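# Move the notchless milled part onto station B's infeed

## Task

Three vise stations stand along the track: A toward -y, B in the middle, C toward +y. Each one has an outfeed tray holding two milled parts, six parts in total. Exactly one part lacks a notch in the long walls of its pocket. Identify that part and put it entirely on station B's infeed plate, pocket facing either up or down, not resting on the plate's pins (touching them is not required). The other five parts must stay roughly where they started, lying flat with the same side up. The result must hold without the robot supporting it. At the end, open the gripper and move the arm away.

## Robot and tools

Robot: one Doosan M1013 six-joint arm with a Robotiq 2F-140 two-finger gripper, mounted on a carriage that travels along a floor rail. The only camera is cam_wrist (672x504), carried on the hand.

Frame: the scene frame is fixed to the table. z = 0 is the table top and +z is up. The rail runs along y at x = 0, and y = 0 is where the rail reads position_m 0. The table starts at x = 0.31 m. The arm base sits at x = 0, y roughly equal to position_m, z = 0.03 m, and faces +x. Station A is toward -y and C toward +y.

execute_actions: {"actions": [one action]}. An empty list sends nothing and only returns the state and images. An action may contain "rows", "steps", "until" and "rail".
- rows: 1 to 15 rows, each applied for one control step (1/30 s). Each row holds 9 numbers in [-1, 1], in this order: joint 1 waist, joint 2 shoulder, joint 3 elbow, joint 4 forearm roll, joint 5 wrist pitch, joint 6 wrist roll, gripper position, gripper force_limit, gripper speed.
- The six joint values are offsets from the joint angles at the start of the action, which are the last ones reported. They are not offsets from the previous row. Scale: 1.0 equals 1.398 rad for waist and shoulder, 2.097 rad for the elbow, and 2.622 rad for the three wrist joints. Elbow range is ±2.792 rad; every other joint is ±6.283 rad. A call that asks for more than 0.010 rad beyond a range end is refused. A request past the real end is clipped, and the result then says "joint sent to its limit".
- The gripper numbers are absolute commands. position: +1 is fully open (140 mm), about -0.8 is where the pads meet, and -1 closes until something blocks the fingers. force_limit: -1 is about 14 N, 0 about 60 N, +1 about 107 N. speed: -1 is about 30 mm/s, 0 about 140, +1 about 250.
- steps: 1 to 450, default 15, and never fewer than the number of rows. Once the rows run out, the arm keeps heading for the last row's target, so long moves need more steps.
- until: stops the action early without halting motion. Examples: {"all": {"status": "ended"}}, {"any": {"status": "ended"}}, {"rail": {"position_status": ["!=", "moving"]}}. Numeric conditions need a comparison operator such as "<" or ">=".
- rail: {"position_m": -2 to 2} is the absolute carriage target in metres. {"speed_m_s": 0.01 to 1} sets top speed; it starts at 1 and stays wherever you set it. {"stop": true} halts the carriage. Acceleration is fixed at 2 m/s2, and arrival means within 1.4 mm of the target. Rows never move the carriage, but while it drives the arm targets travel with it. Wait until it arrives before aiming the hand at a scene point or finishing.

Motion limits: each joint target may lead the measured angle by at most 0.456 rad (waist, shoulder), 0.683 (elbow) or 0.854 (wrist joints). Targets that would put the hand more than 70 mm away from where it is get scaled back. Large moves therefore take several calls. If a move is cut short, send the remainder yourself; do not expect the arm to coast there.

Results: end_effector_position (m) and end_effector_quat_wxyz, both in the scene frame, plus velocities. The point is between the closed pads. Closed fingertips extend about 33 mm past it, open ones about 9 mm, and closing pushes the tips about 24 mm further out, so leave that much room above surfaces. At long reach the reported position can be off. Joint positions and velocities are listed as rail, then joints 1 to 6. Gripper object_status: 0 moving, 1 blocked while opening, 2 blocked while closing (an object is held), 3 at target or pads met. position_measured is in counts: 3 fully open, 230 pads together. Rail: position_m, position_status (moving, done, contact_stop, time_out, stopped, stopped_with_arm), position_answer (taken or not_taken; resend after not_taken). "joint command not followed" or "pose unreachable" means the arm refused the targets; send rows it can follow, then resend the rail target.

zoom_image: {"camera": "cam_wrist", "region": [x0, y0, x1, y1]} in pixels, with (0, 0) at the top-left and at most 504x504. Use it to check the pocket walls for notches. read_manual returns licence texts only. finished_scene: {"scene": n} ends the scene and cannot be undone.

Cautions: a contact torque over a joint's load limit, or an external force of 144 N, stops the arm for 10 s. Load limits are 295 N m (waist, shoulder), 139 (elbow) and 39.1 (wrist joints). Holding loads heats the motors; a MOTOR HOT warning precedes a forced cooldown stop. Avoid drops, slams and hard pushes, and never let anything fall off the table. Brief tugs on a held part, or pushes on loose items, may happen. Before finishing, check that object_status reads 2 while holding, set the part down flat, open the gripper, and lift clear.

Each tool is called as a command line: name --argument value for each argument, lists and objects as JSON in quotes; but a table of rows of numbers goes row by row, as --pt "numbers of a row", without its own name.

## Session

I'll start by looking at the current state.

execute_actions --actions '[]'

Scene clock: 0.00 s.
end_effector_position=(+0.8166, +1.8867, +0.2076) position_measured=3 object_status=3 end_effector_quat_wxyz=(-0.045, -0.577, +0.815, +0.021) end_effector_velocity=(+0.000, +0.000, +0.000) end_effector_angular_velocity=(+0.000, +0.000, +0.000)
Joint positions: [1.649 0.24  0.593 1.264 0.007 1.383 3.718]
Joint velocities: [ 0.  0.  0.  0.  0.  0. -0.]
rail: position_m=1.649 position_m_goal=1.649 speed_m_s=1.00 position_status=done position_answer=taken refusals=0

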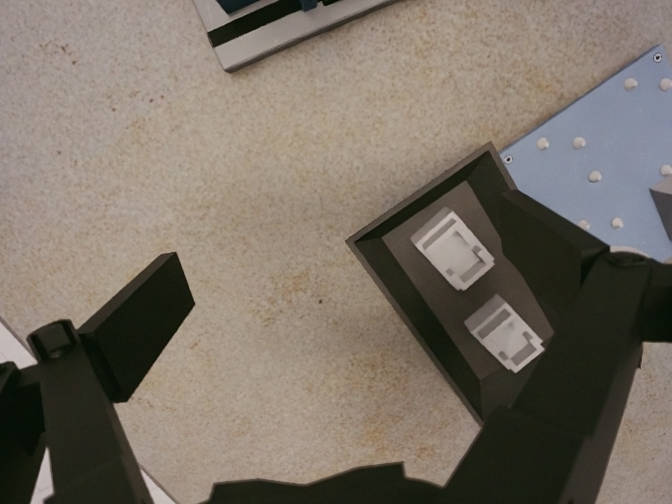

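zoom_image --camera "cam_wrist" --region '[390, 190, 570, 390]'

Region (390, 190, 570, 390) of cam_wrist's 672x504 image, scaled by 2.520, with more detail than that image has; it fills the left 454 columns of this view, and the rest is white.

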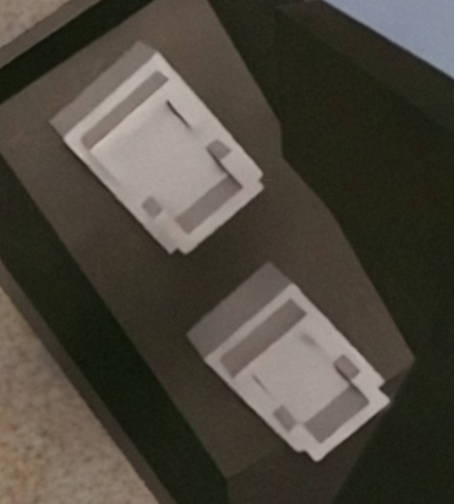

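execute_actions --actions '[{"rows": [[-0.1717, -0.1738, -0.021, -0.4603, 0.0717, -0.2204, 1, 0, 0]], "steps": 60}]'

Scene clock: 122.00 s.
end_effector_position=(+0.7715, +1.3737, +0.6446) position_measured=3 object_status=3 end_effector_quat_wxyz=(+0.400, +0.584, -0.583, +0.399) end_effector_velocity=(-0.000, -0.000, +0.000) end_effector_angular_velocity=(-0.000, -0.000, -0.000)
Joint positions: [ 1.649  0.     0.35   1.22  -1.2    1.571  3.14 ]
Joint velocities: [ 0. -0. -0. -0. -0.  0. -0.]
rail: position_m=1.649 position_m_goal=1.649 speed_m_s=1.00 position_status=done position_answer=taken refusals=0
camera_calibration (this result's frames):
cam_wrist: T_world_to_cam=[[-0.98096, 0.033869, -0.191236, 0.837015], [0.165619, 0.660162, -0.732636, -0.555991], [0.101433, -0.750359, -0.653202, 1.54273], [0, 0, 0, 1]] pos_world=[0.756676, 1.4963, 0.760445]

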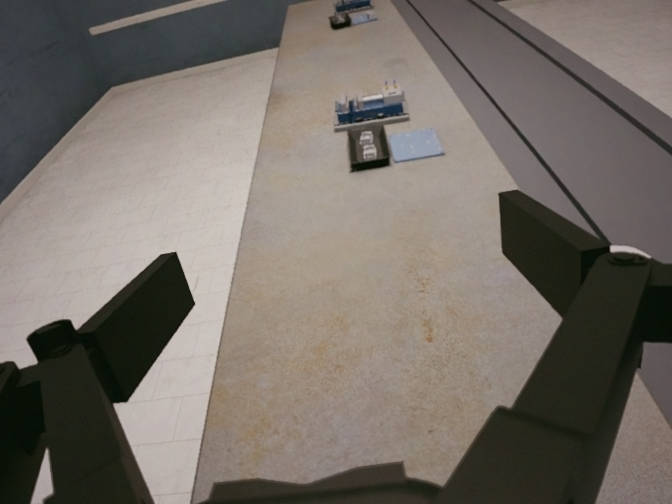

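zoom_image --camera "cam_wrist" --region '[320, 70, 460, 180]'

zoom_image --camera "cam_wrist" --region '[310, 0, 400, 40]'

Region (320, 70, 460, 180) of cam_wrist's 672x504 image, scaled by 3.600, with more detail than that image has; it fills the top 396 rows of this view, and the rest is white.

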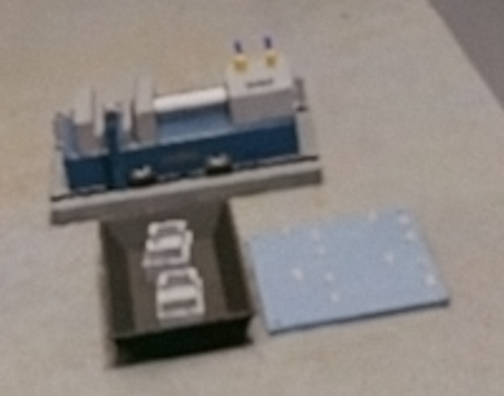

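Region (310, 0, 400, 40) of cam_wrist's 672x504 image, scaled by 5.600, with more detail than that image has.

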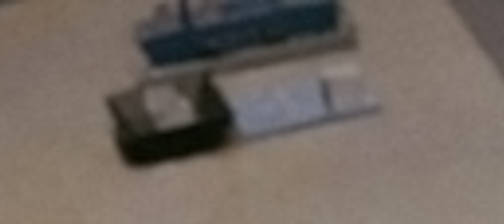

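execute_actions --actions '[{"rows": [[0, -0.0896, 0.2227, 0.3242, -0.1301, 0, 1, 0, 0]], "rail": {"position_m": 0.24}, "steps": 120, "until": {"rail": {"position_status": ["!=", "moving"]}}}]'

Scene clock: 154.00 s.
end_effector_position=(+0.6710, +0.1664, +0.2851) position_measured=3 object_status=3 end_effector_quat_wxyz=(+0.117, +0.738, -0.655, +0.116) end_effector_velocity=(-0.000, +0.000, -0.000) end_effector_angular_velocity=(+0.000, +0.000, -0.000)
Joint positions: [ 0.239  0.     0.225  1.687 -0.35   1.23   3.14 ]
Joint velocities: [ 0.  0.  0.  0.  0. -0. -0.]
rail: position_m=0.239 position_m_goal=0.240 speed_m_s=1.00 position_status=done position_answer=taken refusals=0
camera_calibration (this result's frames):
cam_wrist: T_world_to_cam=[[-0.995507, 0.0540015, -0.0777858, 0.684577], [0.0518281, 0.998214, 0.029695, -0.20293], [0.0792505, 0.0255301, -0.996528, 0.395834], [0, 0, 0, 1]] pos_world=[0.660648, 0.155494, 0.453736]

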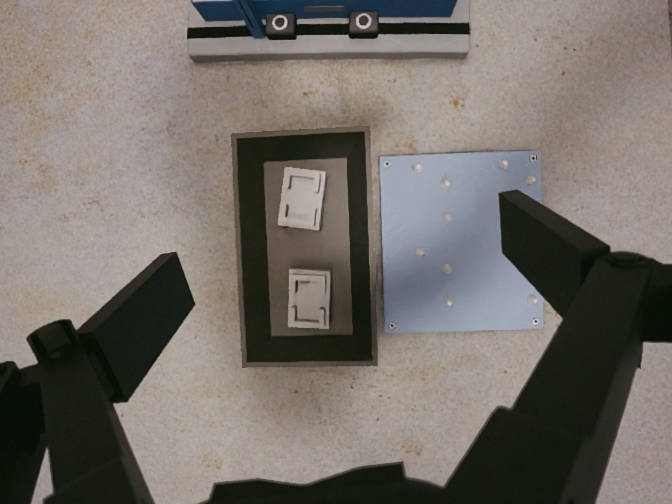

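zoom_image --camera "cam_wrist" --region '[225, 120, 385, 370]'

zoom_image --camera "cam_wrist" --region '[370, 140, 560, 340]'

Region (225, 120, 385, 370) of cam_wrist's 672x504 image, scaled by 2.016, with more detail than that image has; it fills the left 323 columns of this view, and the rest is white.

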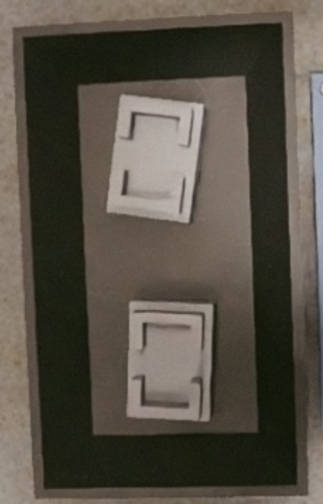

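Region (370, 140, 560, 340) of cam_wrist's 672x504 image, scaled by 2.520, with more detail than that image has; it fills the left 479 columns of this view, and the rest is white.

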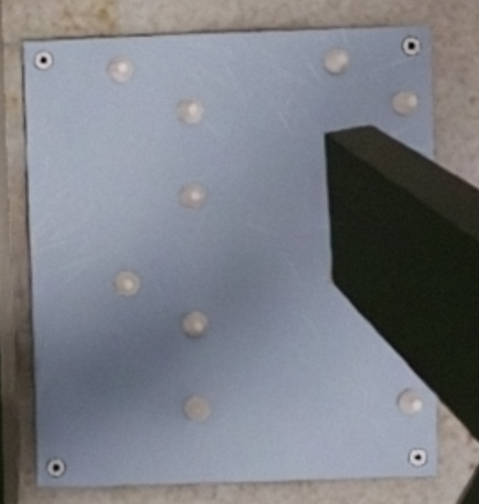

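zoom_image --camera "cam_wrist" --region '[265, 155, 345, 240]'

zoom_image --camera "cam_wrist" --region '[270, 255, 350, 340]'

Region (265, 155, 345, 240) of cam_wrist's 672x504 image, scaled by 5.929, with more detail than that image has; it fills the left 474 columns of this view, and the rest is white.

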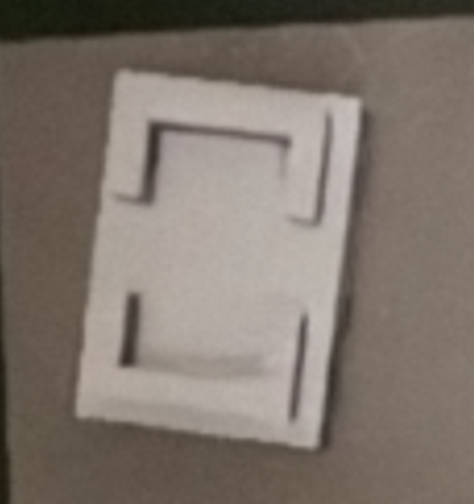

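Region (270, 255, 350, 340) of cam_wrist's 672x504 image, scaled by 5.929, with more detail than that image has; it fills the left 474 columns of this view, and the rest is white.

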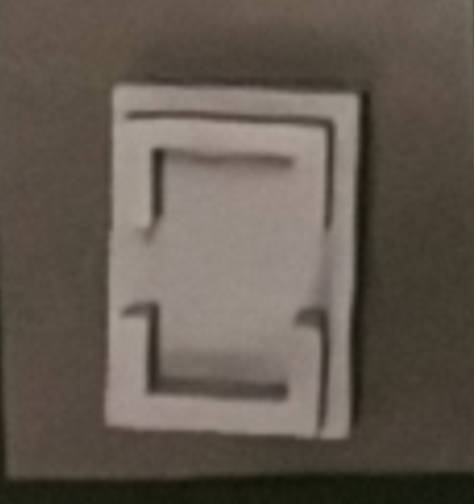

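execute_actions --actions '[{"rail": {"position_m": -1.68}, "steps": 120, "until": {"rail": {"position_status": ["!=", "moving"]}}}]'

Scene clock: 207.43 s.
end_effector_position=(+0.6710, -1.7535, +0.2851) position_measured=3 object_status=3 end_effector_quat_wxyz=(+0.117, +0.738, -0.655, +0.116) end_effector_velocity=(-0.000, -0.010, -0.000) end_effector_angular_velocity=(+0.000, +0.000, -0.000)
Joint positions: [-1.681  0.     0.225  1.687 -0.35   1.23   3.14 ]
Joint velocities: [-0.01  0.    0.   -0.    0.    0.    0.  ]
rail: position_m=-1.681 position_m_goal=-1.680 speed_m_s=1.00 position_status=done position_answer=taken refusals=0
camera_calibration (this result's frames):
cam_wrist: T_world_to_cam=[[-0.995509, 0.0539525, -0.0777884, 0.788177], [0.0517775, 0.998217, 0.0297135, 1.71364], [0.0792528, 0.0255524, -0.996527, 0.444888], [0, 0, 0, 1]] pos_world=[0.660651, -1.76448, 0.453736]

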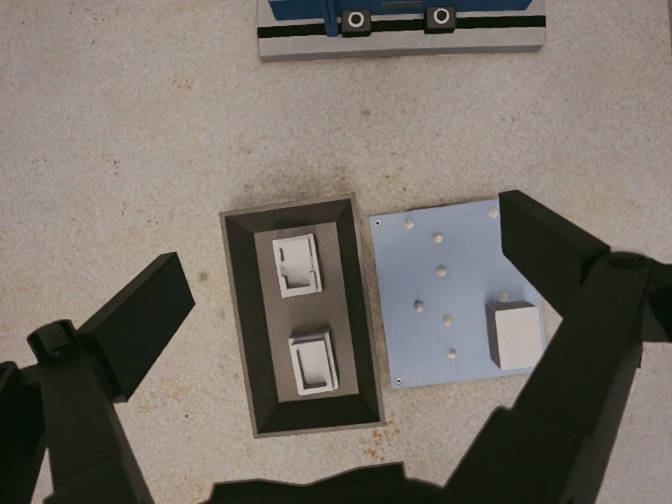

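zoom_image --camera "cam_wrist" --region '[255, 220, 345, 310]'

zoom_image --camera "cam_wrist" --region '[270, 320, 360, 410]'

zoom_image --camera "cam_wrist" --region '[210, 185, 400, 445]'

Region (255, 220, 345, 310) of cam_wrist's 672x504 image, scaled by 5.600, with more detail than that image has.

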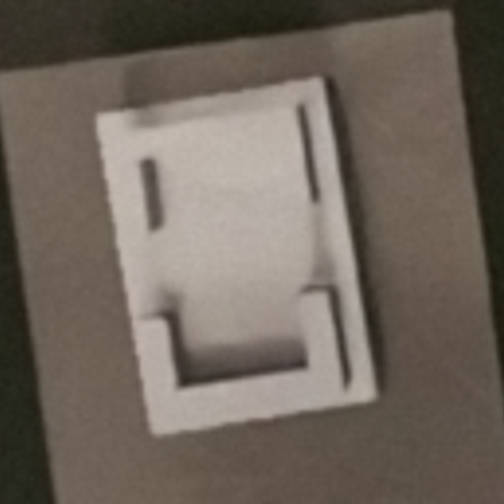

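Region (270, 320, 360, 410) of cam_wrist's 672x504 image, scaled by 5.600, with more detail than that image has.

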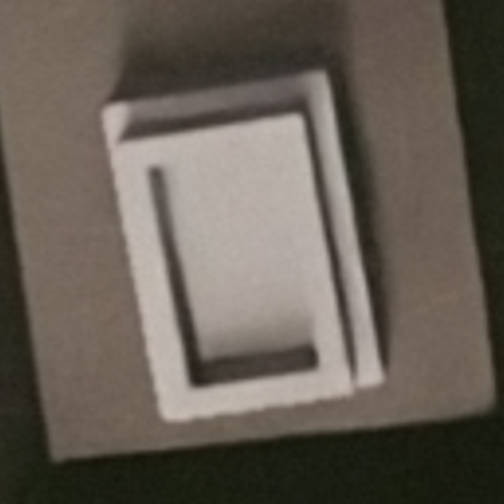

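Region (210, 185, 400, 445) of cam_wrist's 672x504 image, scaled by 1.938, with more detail than that image has; it fills the left 368 columns of this view, and the rest is white.

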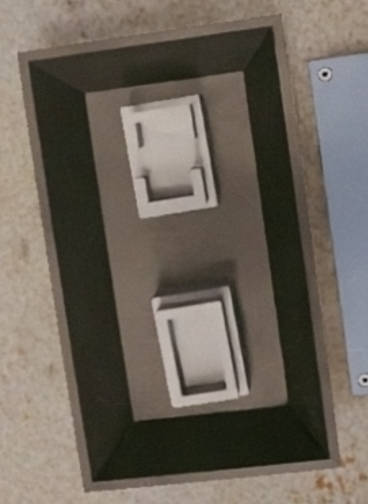

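execute_actions --actions '[{"rows": [[0.01237, 0.11288, -0.00231, 0.13349, -0.05849, -0.03474, 1, 0, 0]], "steps": 30}]'

Scene clock: 302.03 s.
end_effector_position=(+0.7226, -1.6333, +0.1599) position_measured=3 object_status=3 end_effector_quat_wxyz=(+0.000, +0.745, -0.667, -0.000) end_effector_velocity=(+0.000, +0.000, -0.000) end_effector_angular_velocity=(+0.000, +0.000, +0.000)
Joint positions: [-1.68   0.017  0.383  1.683 -0.     1.077  3.049]
Joint velocities: [ 0.  0.  0.  0.  0. -0. -0.]
rail: position_m=-1.680 position_m_goal=-1.680 speed_m_s=1.00 position_status=done position_answer=taken refusals=0
camera_calibration (this result's frames):
cam_wrist: T_world_to_cam=[[-0.995854, 0.0828679, -0.0375271, 0.864438], [0.0645936, 0.934621, 0.34973, 1.43033], [0.064055, 0.345856, -0.936099, 0.837446], [0, 0, 0, 1]] pos_world=[0.714822, -1.69809, 0.316142]

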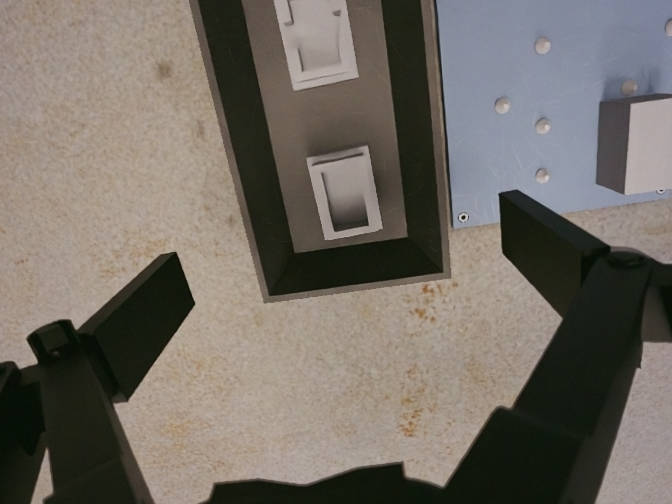

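zoom_image --camera "cam_wrist" --region '[290, 130, 410, 260]'

zoom_image --camera "cam_wrist" --region '[480, 60, 672, 230]'

Region (290, 130, 410, 260) of cam_wrist's 672x504 image, scaled by 3.877, with more detail than that image has; it fills the left 465 columns of this view, and the rest is white.

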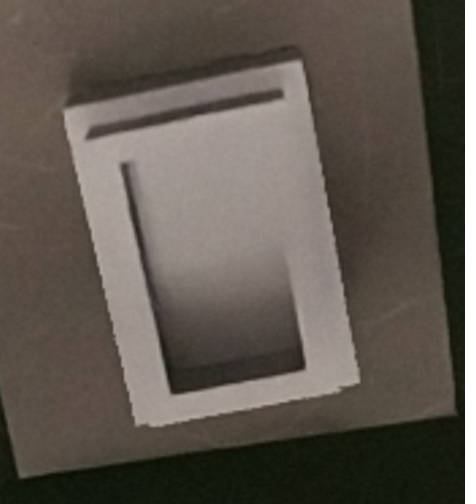

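Region (480, 60, 672, 230) of cam_wrist's 672x504 image, scaled by 2.625, with more detail than that image has; it fills the top 446 rows of this view, and the rest is white.

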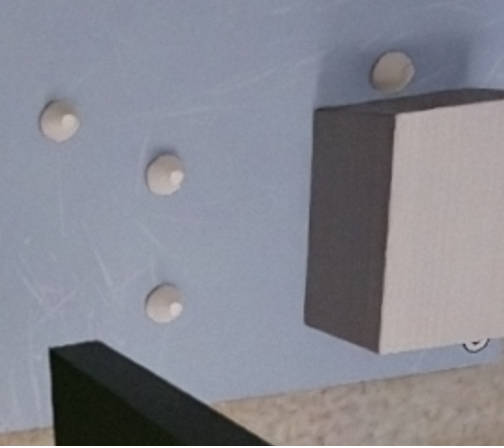

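execute_actions --actions '[{"rows": [[-0.00066, 0.04408, 0.03052, 0, -0.04791, -0.00437, -0.09, 0, 0]], "steps": 25}]'

Scene clock: 383.23 s.
end_effector_position=(+0.7205, -1.6340, +0.0850) position_measured=140 object_status=0 end_effector_quat_wxyz=(+0.000, +0.748, -0.663, -0.000) end_effector_velocity=(-0.000, -0.000, +0.000) end_effector_angular_velocity=(-0.000, -0.000, -0.000)
Joint positions: [-1.68   0.017  0.444  1.747 -0.     0.951  3.038]
Joint velocities: [ 0. -0. -0.  0. -0. -0.  0.]
rail: position_m=-1.680 position_m_goal=-1.680 speed_m_s=1.00 position_status=done position_answer=taken refusals=0
camera_calibration (this result's frames):
cam_wrist: T_world_to_cam=[[-0.996675, 0.0723479, -0.03747, 0.842991], [0.0547398, 0.935243, 0.349748, 1.46543], [0.0603471, 0.346535, -0.936094, 0.77146], [0, 0, 0, 1]] pos_world=[0.713416, -1.69886, 0.241213]

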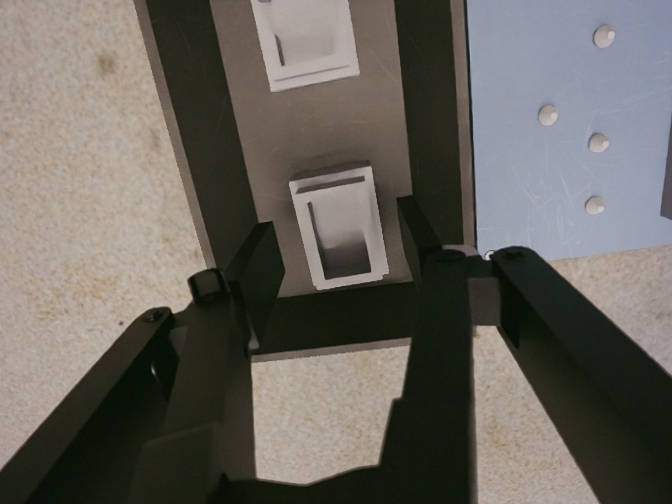

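zoom_image --camera "cam_wrist" --region '[230, 140, 450, 320]'

Region (230, 140, 450, 320) of cam_wrist's 672x504 image, scaled by 2.291, with more detail than that image has; it fills the top 412 rows of this view, and the rest is white.

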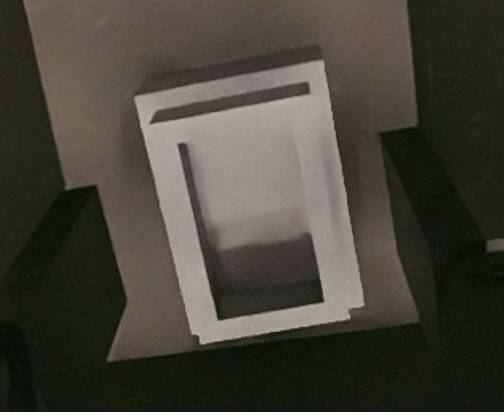

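zoom_image --camera "cam_wrist" --region '[460, 10, 672, 270]'

Region (460, 10, 672, 270) of cam_wrist's 672x504 image, scaled by 1.938, with more detail than that image has; it fills the left 411 columns of this view, and the rest is white.

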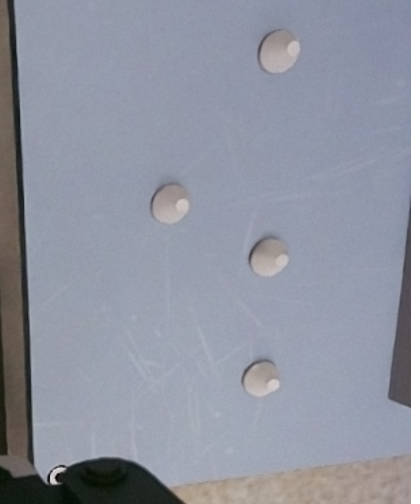

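execute_actions --actions '[{"rows": [[0, 0.0047, 0.0021, 0, -0.0042, 0, -0.09, 0, 0], [0, 0.0095, 0.0042, 0, -0.0084, 0, -0.09, 0, 0], [0, 0.0142, 0.0063, 0, -0.0126, 0, -0.09, 0, 0], [0, 0.01898, 0.00838, 0, -0.01682, 0, -0.09, 0, 0]], "steps": 18}]'

Scene clock: 495.27 s.
end_effector_position=(+0.7205, -1.6340, +0.0580) position_measured=140 object_status=3 end_effector_quat_wxyz=(+0.000, +0.748, -0.663, -0.000) end_effector_velocity=(-0.000, -0.000, -0.000) end_effector_angular_velocity=(-0.000, +0.000, +0.000)
Joint positions: [-1.68   0.016  0.471  1.764 -0.     0.907  3.038]
Joint velocities: [ 0.  0.  0.  0.  0. -0.  0.]
rail: position_m=-1.680 position_m_goal=-1.680 speed_m_s=1.00 position_status=done position_answer=taken refusals=0
camera_calibration (this result's frames):
cam_wrist: T_world_to_cam=[[-0.996678, 0.0722957, -0.0375051, 0.8419], [0.0546831, 0.935272, 0.34968, 1.475], [0.0603578, 0.346467, -0.936118, 0.746101], [0, 0, 0, 1]] pos_world=[0.713413, -1.69889, 0.214237]

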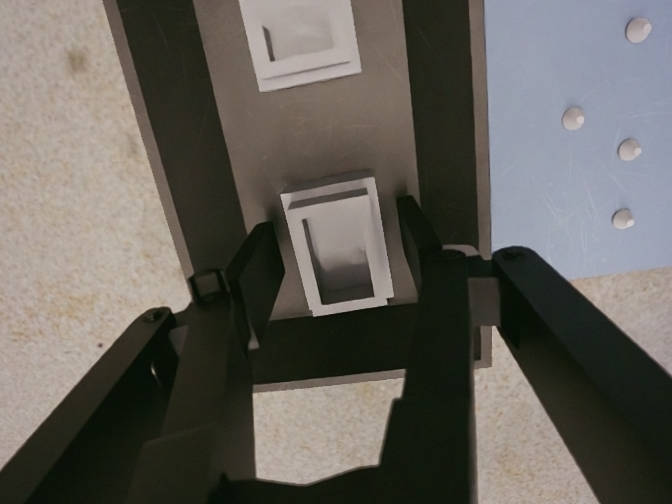

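zoom_image --camera "cam_wrist" --region '[230, 150, 450, 340]'

Region (230, 150, 450, 340) of cam_wrist's 672x504 image, scaled by 2.291, with more detail than that image has; it fills the top 435 rows of this view, and the rest is white.

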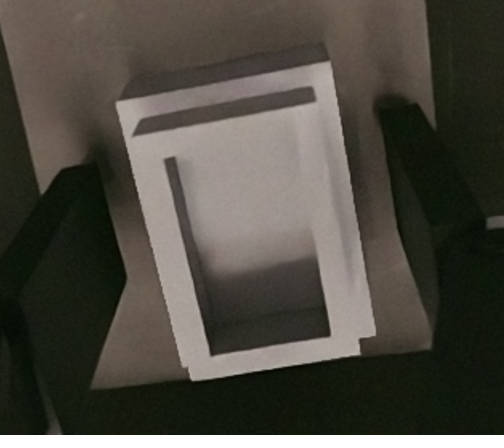

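execute_actions --actions '[{"rows": [[0, 0.00212, 0.0009, 0, -0.00185, 0, -0.09, 0.6, -0.5], [0, 0.00212, 0.0009, 0, -0.00185, 0, -0.09, 0.6, -0.5], [0, 0.00212, 0.0009, 0, -0.00185, 0, -0.09, 0.6, -0.5], [0, 0.00212, 0.0009, 0, -0.00185, 0, -0.09, 0.6, -0.5], [0, 0.00212, 0.0009, 0, -0.00185, 0, -0.09, 0.6, -0.5], [0, 0.00212, 0.0009, 0, -0.00185, 0, -0.09, 0.6, -0.5], [0, 0.00212, 0.0009, 0, -0.00185, 0, -0.09, 0.6, -0.5], [0, 0.00212, 0.0009, 0, -0.00185, 0, -1, 0.6, -0.5]], "steps": 26}]'

Scene clock: 523.13 s.
end_effector_position=(+0.7205, -1.6340, +0.0551) position_measured=173 object_status=2 end_effector_quat_wxyz=(+0.000, +0.748, -0.663, -0.000) end_effector_velocity=(+0.000, +0.000, +0.000) end_effector_angular_velocity=(-0.000, -0.000, +0.000)
Joint positions: [-1.68   0.017  0.474  1.766 -0.     0.902  3.038]
Joint velocities: [ 0.  0. -0. -0. -0. -0. -0.]
rail: position_m=-1.680 position_m_goal=-1.680 speed_m_s=1.00 position_status=done position_answer=taken refusals=0
camera_calibration (this result's frames):
cam_wrist: T_world_to_cam=[[-0.996672, 0.0723514, -0.0375416, 0.841841], [0.0547165, 0.935235, 0.349774, 1.47589], [0.0604169, 0.346556, -0.936081, 0.743441], [0, 0, 0, 1]] pos_world=[0.713367, -1.69886, 0.211296]

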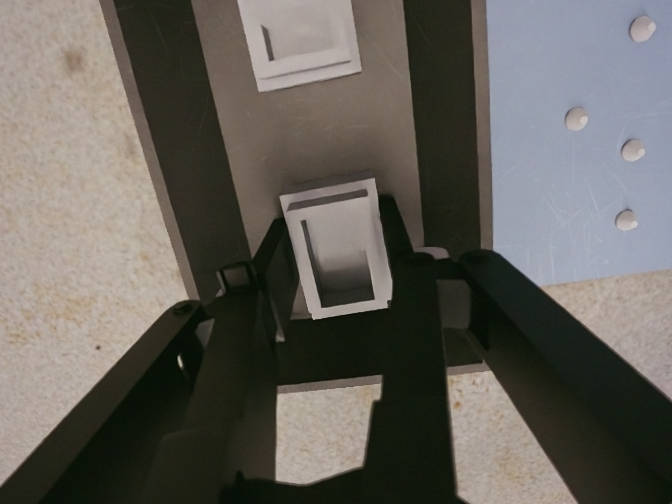

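zoom_image --camera "cam_wrist" --region '[240, 160, 440, 340]'

Region (240, 160, 440, 340) of cam_wrist's 672x504 image, scaled by 2.520, with more detail than that image has; it fills the top 454 rows of this view, and the rest is white.

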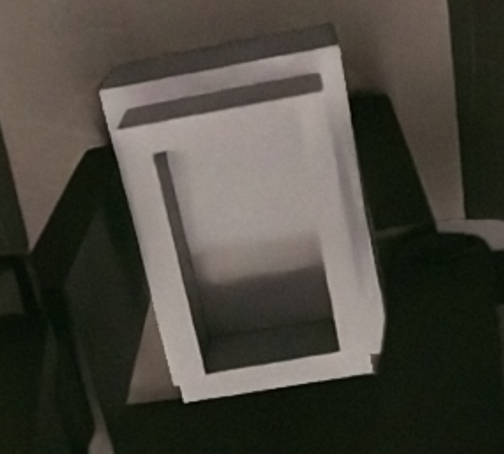

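execute_actions --actions '[{"rows": [[0, -0.002, -0.001, 0, 0.0019, 0, -1, 0.6, -0.5], [0, -0.005, -0.0025, 0, 0.0047, 0, -1, 0.6, -0.5], [0, -0.01, -0.0051, 0, 0.0094, 0, -1, 0.6, -0.5], [0, -0.016, -0.0081, 0, 0.015, 0, -1, 0.6, -0.5], [0, -0.022, -0.0112, 0, 0.0207, 0, -1, 0.6, -0.5], [0, -0.028, -0.0142, 0, 0.0263, 0, -1, 0.6, -0.5], [0, -0.034, -0.0173, 0, 0.0319, 0, -1, 0.6, -0.5], [0, -0.04, -0.0203, 0, 0.0376, 0, -1, 0.6, -0.5], [0, -0.045, -0.0229, 0, 0.0423, 0, -1, 0.6, -0.5], [0, -0.05, -0.0254, 0, 0.047, 0, -1, 0.6, -0.5]], "steps": 18}]'

Scene clock: 601.30 s.
end_effector_position=(+0.7205, -1.6340, +0.1298) position_measured=173 object_status=2 end_effector_quat_wxyz=(+0.000, +0.748, -0.663, -0.000) end_effector_velocity=(+0.000, +0.000, +0.001) end_effector_angular_velocity=(+0.001, -0.001, -0.001)
Joint positions: [-1.68   0.016  0.404  1.713 -0.     1.026  3.038]
Joint velocities: [ 0.    -0.    -0.001 -0.001  0.001  0.001 -0.   ]
rail: position_m=-1.680 position_m_goal=-1.680 speed_m_s=1.00 position_status=done position_answer=taken refusals=0
camera_calibration (this result's frames):
cam_wrist: T_world_to_cam=[[-0.996681, 0.0723408, -0.0373257, 0.844594], [0.054791, 0.935285, 0.349629, 1.44987], [0.0602026, 0.346424, -0.936144, 0.813387], [0, 0, 0, 1]] pos_world=[0.713383, -1.69892, 0.286055]

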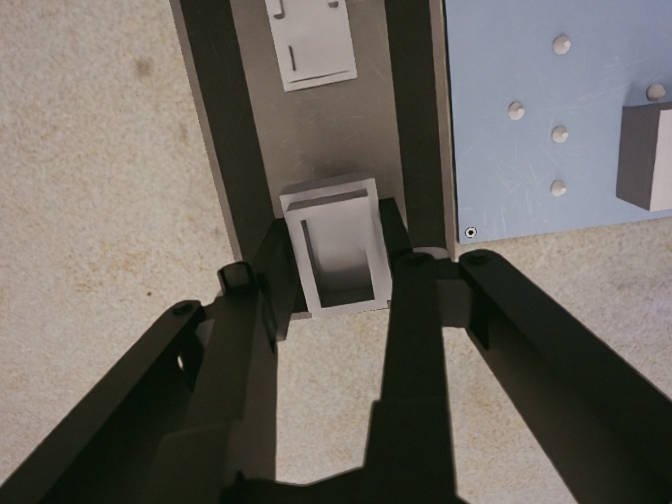

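execute_actions --actions '[{"rows": [[-0.0116, -0.29798, 0.08554, 0, 0.0903, 0.04805, -1, 0.6, -0.5]], "rail": {"position_m": 0.191}, "steps": 120, "until": {"rail": {"position_status": ["!=", "moving"]}}}]'

Scene clock: 619.93 s.
end_effector_position=(+0.5246, +0.2262, +0.3000) position_measured=173 object_status=2 end_effector_quat_wxyz=(+0.000, +0.699, -0.715, -0.000) end_effector_velocity=(-0.000, -0.003, +0.000) end_effector_angular_velocity=(-0.001, +0.000, -0.001)
Joint positions: [ 0.192  0.    -0.013  1.892 -0.     1.262  3.164]
Joint velocities: [-0.002 -0.001 -0.    -0.    -0.001  0.    -0.   ]
rail: position_m=0.192 position_m_goal=0.191 speed_m_s=1.00 position_status=done position_answer=taken refusals=0
camera_calibration (this result's frames):
cam_wrist: T_world_to_cam=[[-0.976338, 0.212915, -0.0378353, 0.478804], [0.186671, 0.918118, 0.34959, -0.404018], [0.10917, 0.334255, -0.936139, 0.317183], [0, 0, 0, 1]] pos_world=[0.508266, 0.162971, 0.456284]

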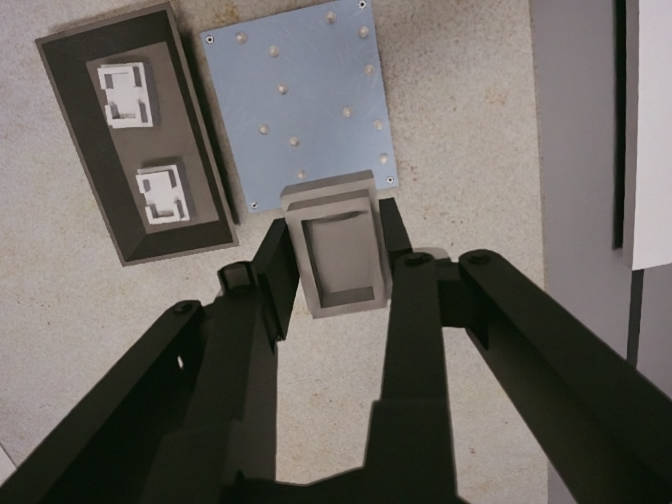

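zoom_image --camera "cam_wrist" --region '[190, 0, 420, 230]'

Region (190, 0, 420, 230) of cam_wrist's 672x504 image, scaled by 2.191, with more detail than that image has.

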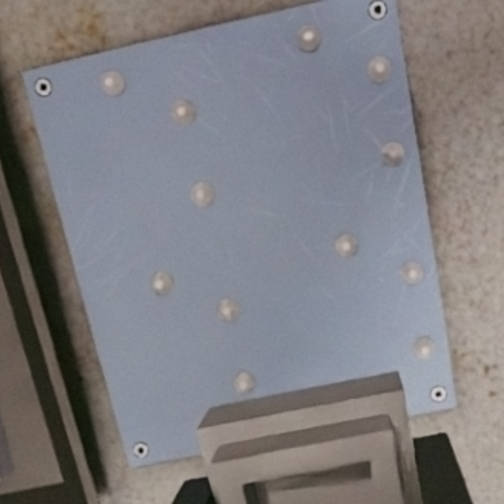

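execute_actions --actions '[{"rows": [[0, 0.13839, 0.11099, 0, -0.16256, 0, -1, 0.6, -0.5]], "steps": 27}]'

Scene clock: 658.37 s.
end_effector_position=(+0.5260, +0.2259, +0.0850) position_measured=173 object_status=2 end_effector_quat_wxyz=(+0.000, +0.699, -0.715, -0.000) end_effector_velocity=(-0.000, -0.000, -0.000) end_effector_angular_velocity=(-0.000, +0.000, +0.000)
Joint positions: [ 0.191  0.     0.181  2.125 -0.     0.836  3.164]
Joint velocities: [-0.  0.  0.  0. -0. -0.  0.]
rail: position_m=0.191 position_m_goal=0.191 speed_m_s=1.00 position_status=done position_answer=taken refusals=0
camera_calibration (this result's frames):
cam_wrist: T_world_to_cam=[[-0.976365, 0.212799, -0.0377864, 0.472169], [0.186572, 0.918117, 0.349646, -0.328814], [0.109097, 0.334332, -0.93612, 0.115856], [0, 0, 0, 1]] pos_world=[0.509717, 0.162678, 0.241265]

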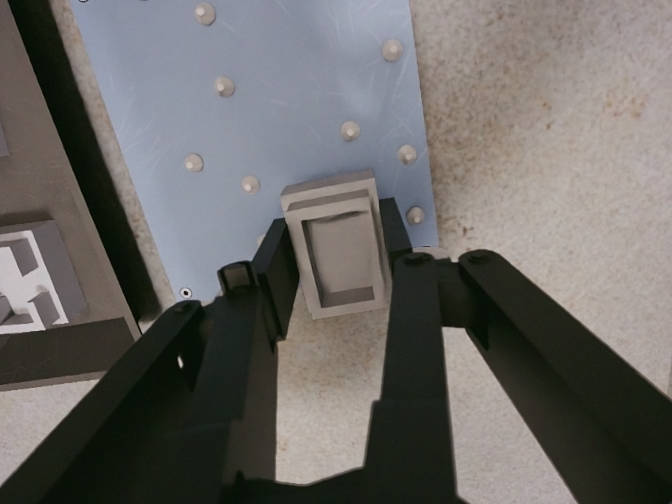

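zoom_image --camera "cam_wrist" --region '[220, 100, 460, 330]'

Region (220, 100, 460, 330) of cam_wrist's 672x504 image, scaled by 2.100, with more detail than that image has; it fills the top 483 rows of this view, and the rest is white.

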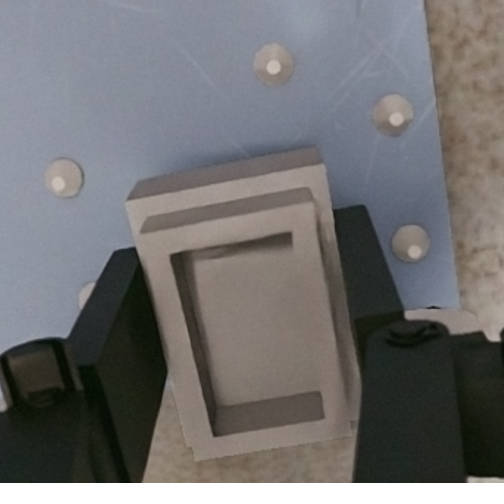

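execute_actions --actions '[{"rows": [[0, 0.004, 0.0012, 0, -0.0031, 0, -1, 0.6, -0.5], [0, 0.009, 0.0027, 0, -0.0069, 0, -1, 0.6, -0.5], [0, 0.015, 0.0045, 0, -0.0116, 0, -1, 0.6, -0.5], [0, 0.021, 0.0062, 0, -0.0162, 0, -1, 0.6, -0.5], [0, 0.026, 0.0077, 0, -0.02, 0, -1, 0.6, -0.5], [0, 0.02936, 0.00871, 0, -0.02262, 0, -1, 0.6, -0.5]], "steps": 15}]'

Scene clock: 717.90 s.
end_effector_position=(+0.5280, +0.2259, +0.0560) position_measured=173 object_status=2 end_effector_quat_wxyz=(+0.000, +0.699, -0.715, -0.000) end_effector_velocity=(-0.000, +0.000, -0.000) end_effector_angular_velocity=(+0.000, +0.000, +0.000)
Joint positions: [ 0.191  0.     0.222  2.143 -0.     0.777  3.164]
Joint velocities: [ 0.  0.  0.  0. -0. -0.  0.]
rail: position_m=0.191 position_m_goal=0.191 speed_m_s=1.00 position_status=done position_answer=taken refusals=0
camera_calibration (this result's frames):
cam_wrist: T_world_to_cam=[[-0.976374, 0.212756, -0.0378092, 0.473033], [0.186522, 0.91812, 0.349664, -0.319045], [0.109107, 0.334351, -0.936112, 0.0884946], [0, 0, 0, 1]] pos_world=[0.511711, 0.162693, 0.212285]

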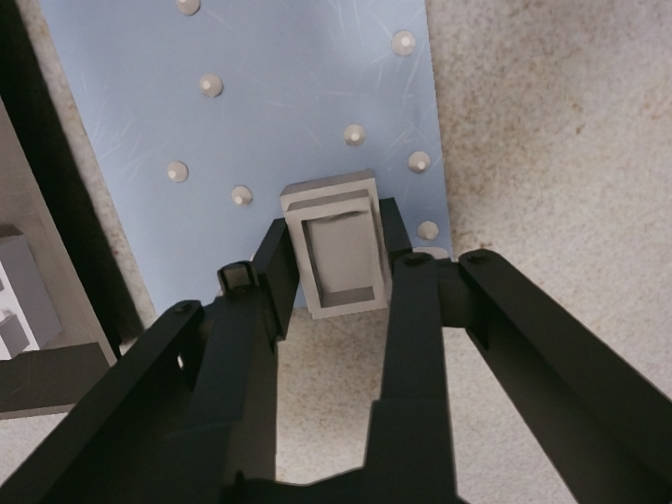

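zoom_image --camera "cam_wrist" --region '[220, 110, 460, 330]'

Region (220, 110, 460, 330) of cam_wrist's 672x504 image, scaled by 2.100, with more detail than that image has; it fills the top 462 rows of this view, and the rest is white.

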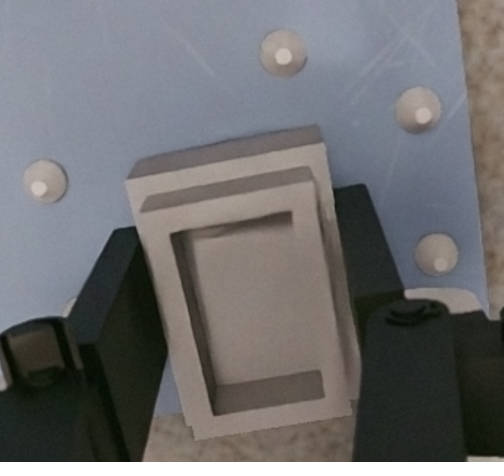

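execute_actions --actions '[{"rows": [[0, 0.0012, 0.0004, 0, -0.001, 0, -1, 0.6, -0.5], [0, 0.0026, 0.0009, 0, -0.0021, 0, -1, 0.6, -0.5], [0, 0.004, 0.0014, 0, -0.0032, 0, -1, 0.6, -0.5], [0, 0.00539, 0.00186, 0, -0.00436, 0, -1, 0.6, -0.5]], "steps": 11}]'

Scene clock: 747.80 s.
end_effector_position=(+0.5280, +0.2259, +0.0507) position_measured=173 object_status=2 end_effector_quat_wxyz=(+0.000, +0.699, -0.715, -0.000) end_effector_velocity=(+0.000, -0.000, -0.000) end_effector_angular_velocity=(+0.000, -0.001, +0.000)
Joint positions: [ 0.191  0.     0.229  2.147 -0.     0.766  3.164]
Joint velocities: [-0.     0.     0.     0.001 -0.    -0.001  0.   ]
rail: position_m=0.191 position_m_goal=0.191 speed_m_s=1.00 position_status=done position_answer=taken refusals=0
camera_calibration (this result's frames):
cam_wrist: T_world_to_cam=[[-0.976365, 0.212783, -0.0378799, 0.472817], [0.186521, 0.918114, 0.34968, -0.317152], [0.109184, 0.33435, -0.936103, 0.0834392], [0, 0, 0, 1]] pos_world=[0.511688, 0.162676, 0.20692]

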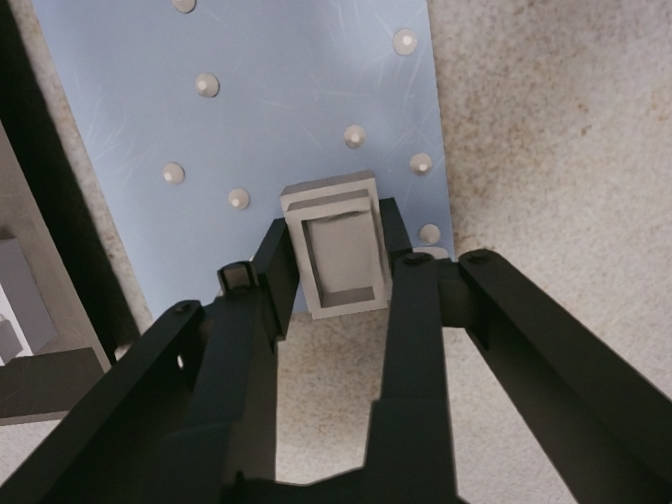

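zoom_image --camera "cam_wrist" --region '[220, 110, 460, 330]'

Region (220, 110, 460, 330) of cam_wrist's 672x504 image, scaled by 2.100, with more detail than that image has; it fills the top 462 rows of this view, and the rest is white.

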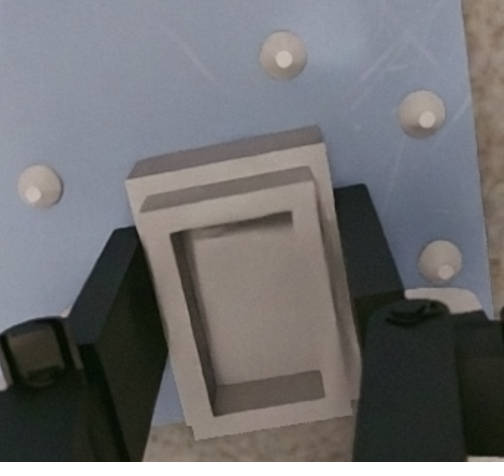

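execute_actions --actions '[{"rows": [[0, 0.0006, 0.0002, 0, -0.0005, 0, -1, 0.6, -0.5], [0, 0.0006, 0.0002, 0, -0.0005, 0, -1, 0.6, -0.5], [0, 0.0006, 0.0002, 0, -0.0005, 0, -1, 0.6, -0.5], [0, 0.0006, 0.0002, 0, -0.0005, 0, -0.18, 0.6, -0.5]], "steps": 14}]'

Scene clock: 767.23 s.
end_effector_position=(+0.5277, +0.2259, +0.0497) position_measured=151 object_status=0 end_effector_quat_wxyz=(+0.000, +0.699, -0.715, -0.000) end_effector_velocity=(-0.000, -0.000, +0.001) end_effector_angular_velocity=(-0.000, +0.000, -0.000)
Joint positions: [ 0.191  0.     0.23   2.148 -0.     0.764  3.164]
Joint velocities: [ 0.     0.    -0.002 -0.    -0.     0.002  0.   ]
rail: position_m=0.191 position_m_goal=0.191 speed_m_s=1.00 position_status=done position_answer=taken refusals=0
camera_calibration (this result's frames):
cam_wrist: T_world_to_cam=[[-0.976394, 0.212752, -0.037301, 0.4725], [0.186699, 0.91812, 0.34957, -0.316859], [0.108618, 0.334354, -0.936167, 0.0828538], [0, 0, 0, 1]] pos_world=[0.511504, 0.162687, 0.205954]

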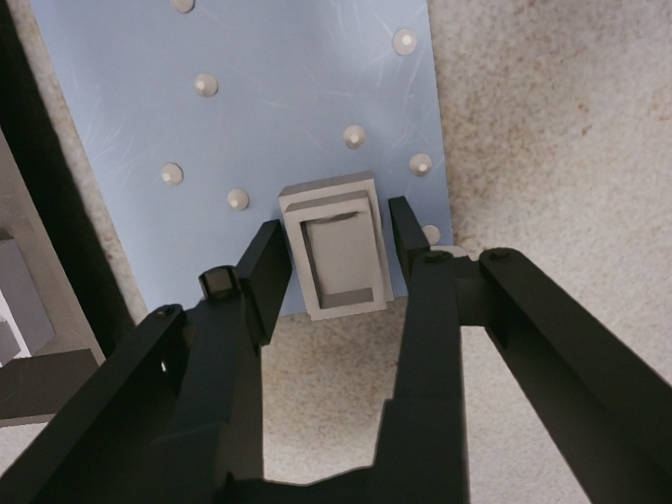

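execute_actions --actions '[{"rows": [[0, -0.003, -0.0011, 0, 0.0025, 0, -0.18, 0.6, -0.5], [0, -0.008, -0.0029, 0, 0.0066, 0, -0.18, 0.6, -0.5], [0, -0.015, -0.0055, 0, 0.0124, 0, -0.18, 0.6, -0.5], [0, -0.022, -0.0082, 0, 0.0183, 0, -0.18, 0.6, -0.5], [0, -0.0293, -0.011, 0, 0.0244, 0, -0.18, 0.6, -0.5], [0, -0.038, -0.0148, 0, 0.0321, 0, -0.18, 0.6, -0.5], [0, -0.047, -0.0188, 0, 0.0401, 0, -0.18, 0.6, -0.5], [0, -0.0558, -0.0227, 0, 0.0479, 0, -0.18, 0.6, -0.5], [0, -0.07, -0.0325, 0, 0.0633, 0, -0.18, 0.6, -0.5], [0, -0.086, -0.044, 0, 0.081, 0, -0.18, 0.6, -0.5], [0, -0.102, -0.056, 0, 0.0992, 0, 1, 0.6, 0], [0, -0.118, -0.0685, 0, 0.1177, 0, 1, 0.6, 0], [0, -0.133, -0.0805, 0, 0.1353, 0, 1, 0.6, 0], [0, -0.1483, -0.0933, 0, 0.1537, 0, 1, 0.6, 0]], "steps": 30}]'

Scene clock: 784.67 s.
end_effector_position=(+0.5279, +0.2259, +0.2498) position_measured=10 object_status=0 end_effector_quat_wxyz=(+0.000, +0.699, -0.715, -0.000) end_effector_velocity=(+0.000, +0.000, +0.000) end_effector_angular_velocity=(+0.000, -0.001, -0.000)
Joint positions: [ 0.191  0.     0.023  1.952 -0.     1.167  3.164]
Joint velocities: [ 0.  0. -0. -0. -0.  0. -0.]
rail: position_m=0.191 position_m_goal=0.191 speed_m_s=1.00 position_status=done position_answer=taken refusals=0
camera_calibration (this result's frames):
cam_wrist: T_world_to_cam=[[-0.976361, 0.212898, -0.0373215, 0.480096], [0.186838, 0.918119, 0.349497, -0.386849], [0.108673, 0.334263, -0.936194, 0.270169], [0, 0, 0, 1]] pos_world=[0.511665, 0.162655, 0.406051]

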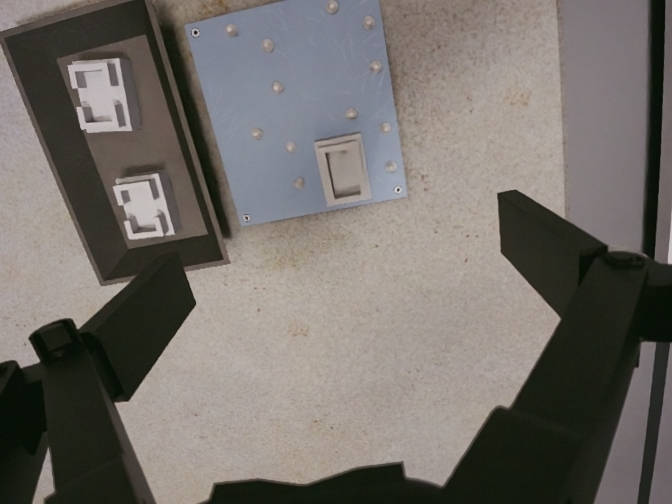

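zoom_image --camera "cam_wrist" --region '[270, 90, 420, 230]'

Region (270, 90, 420, 230) of cam_wrist's 672x504 image, scaled by 3.360, with more detail than that image has; it fills the top 470 rows of this view, and the rest is white.

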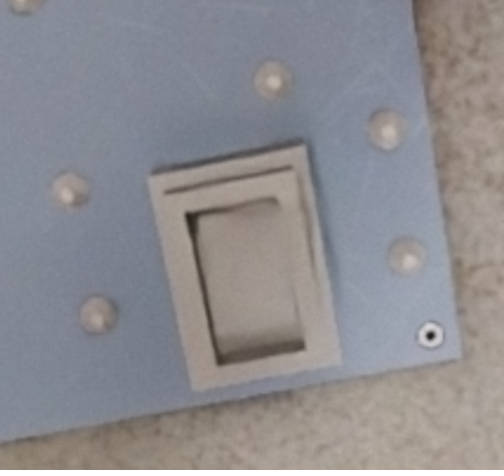

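finished_scene --scene 1

The scene is finished: the task was done.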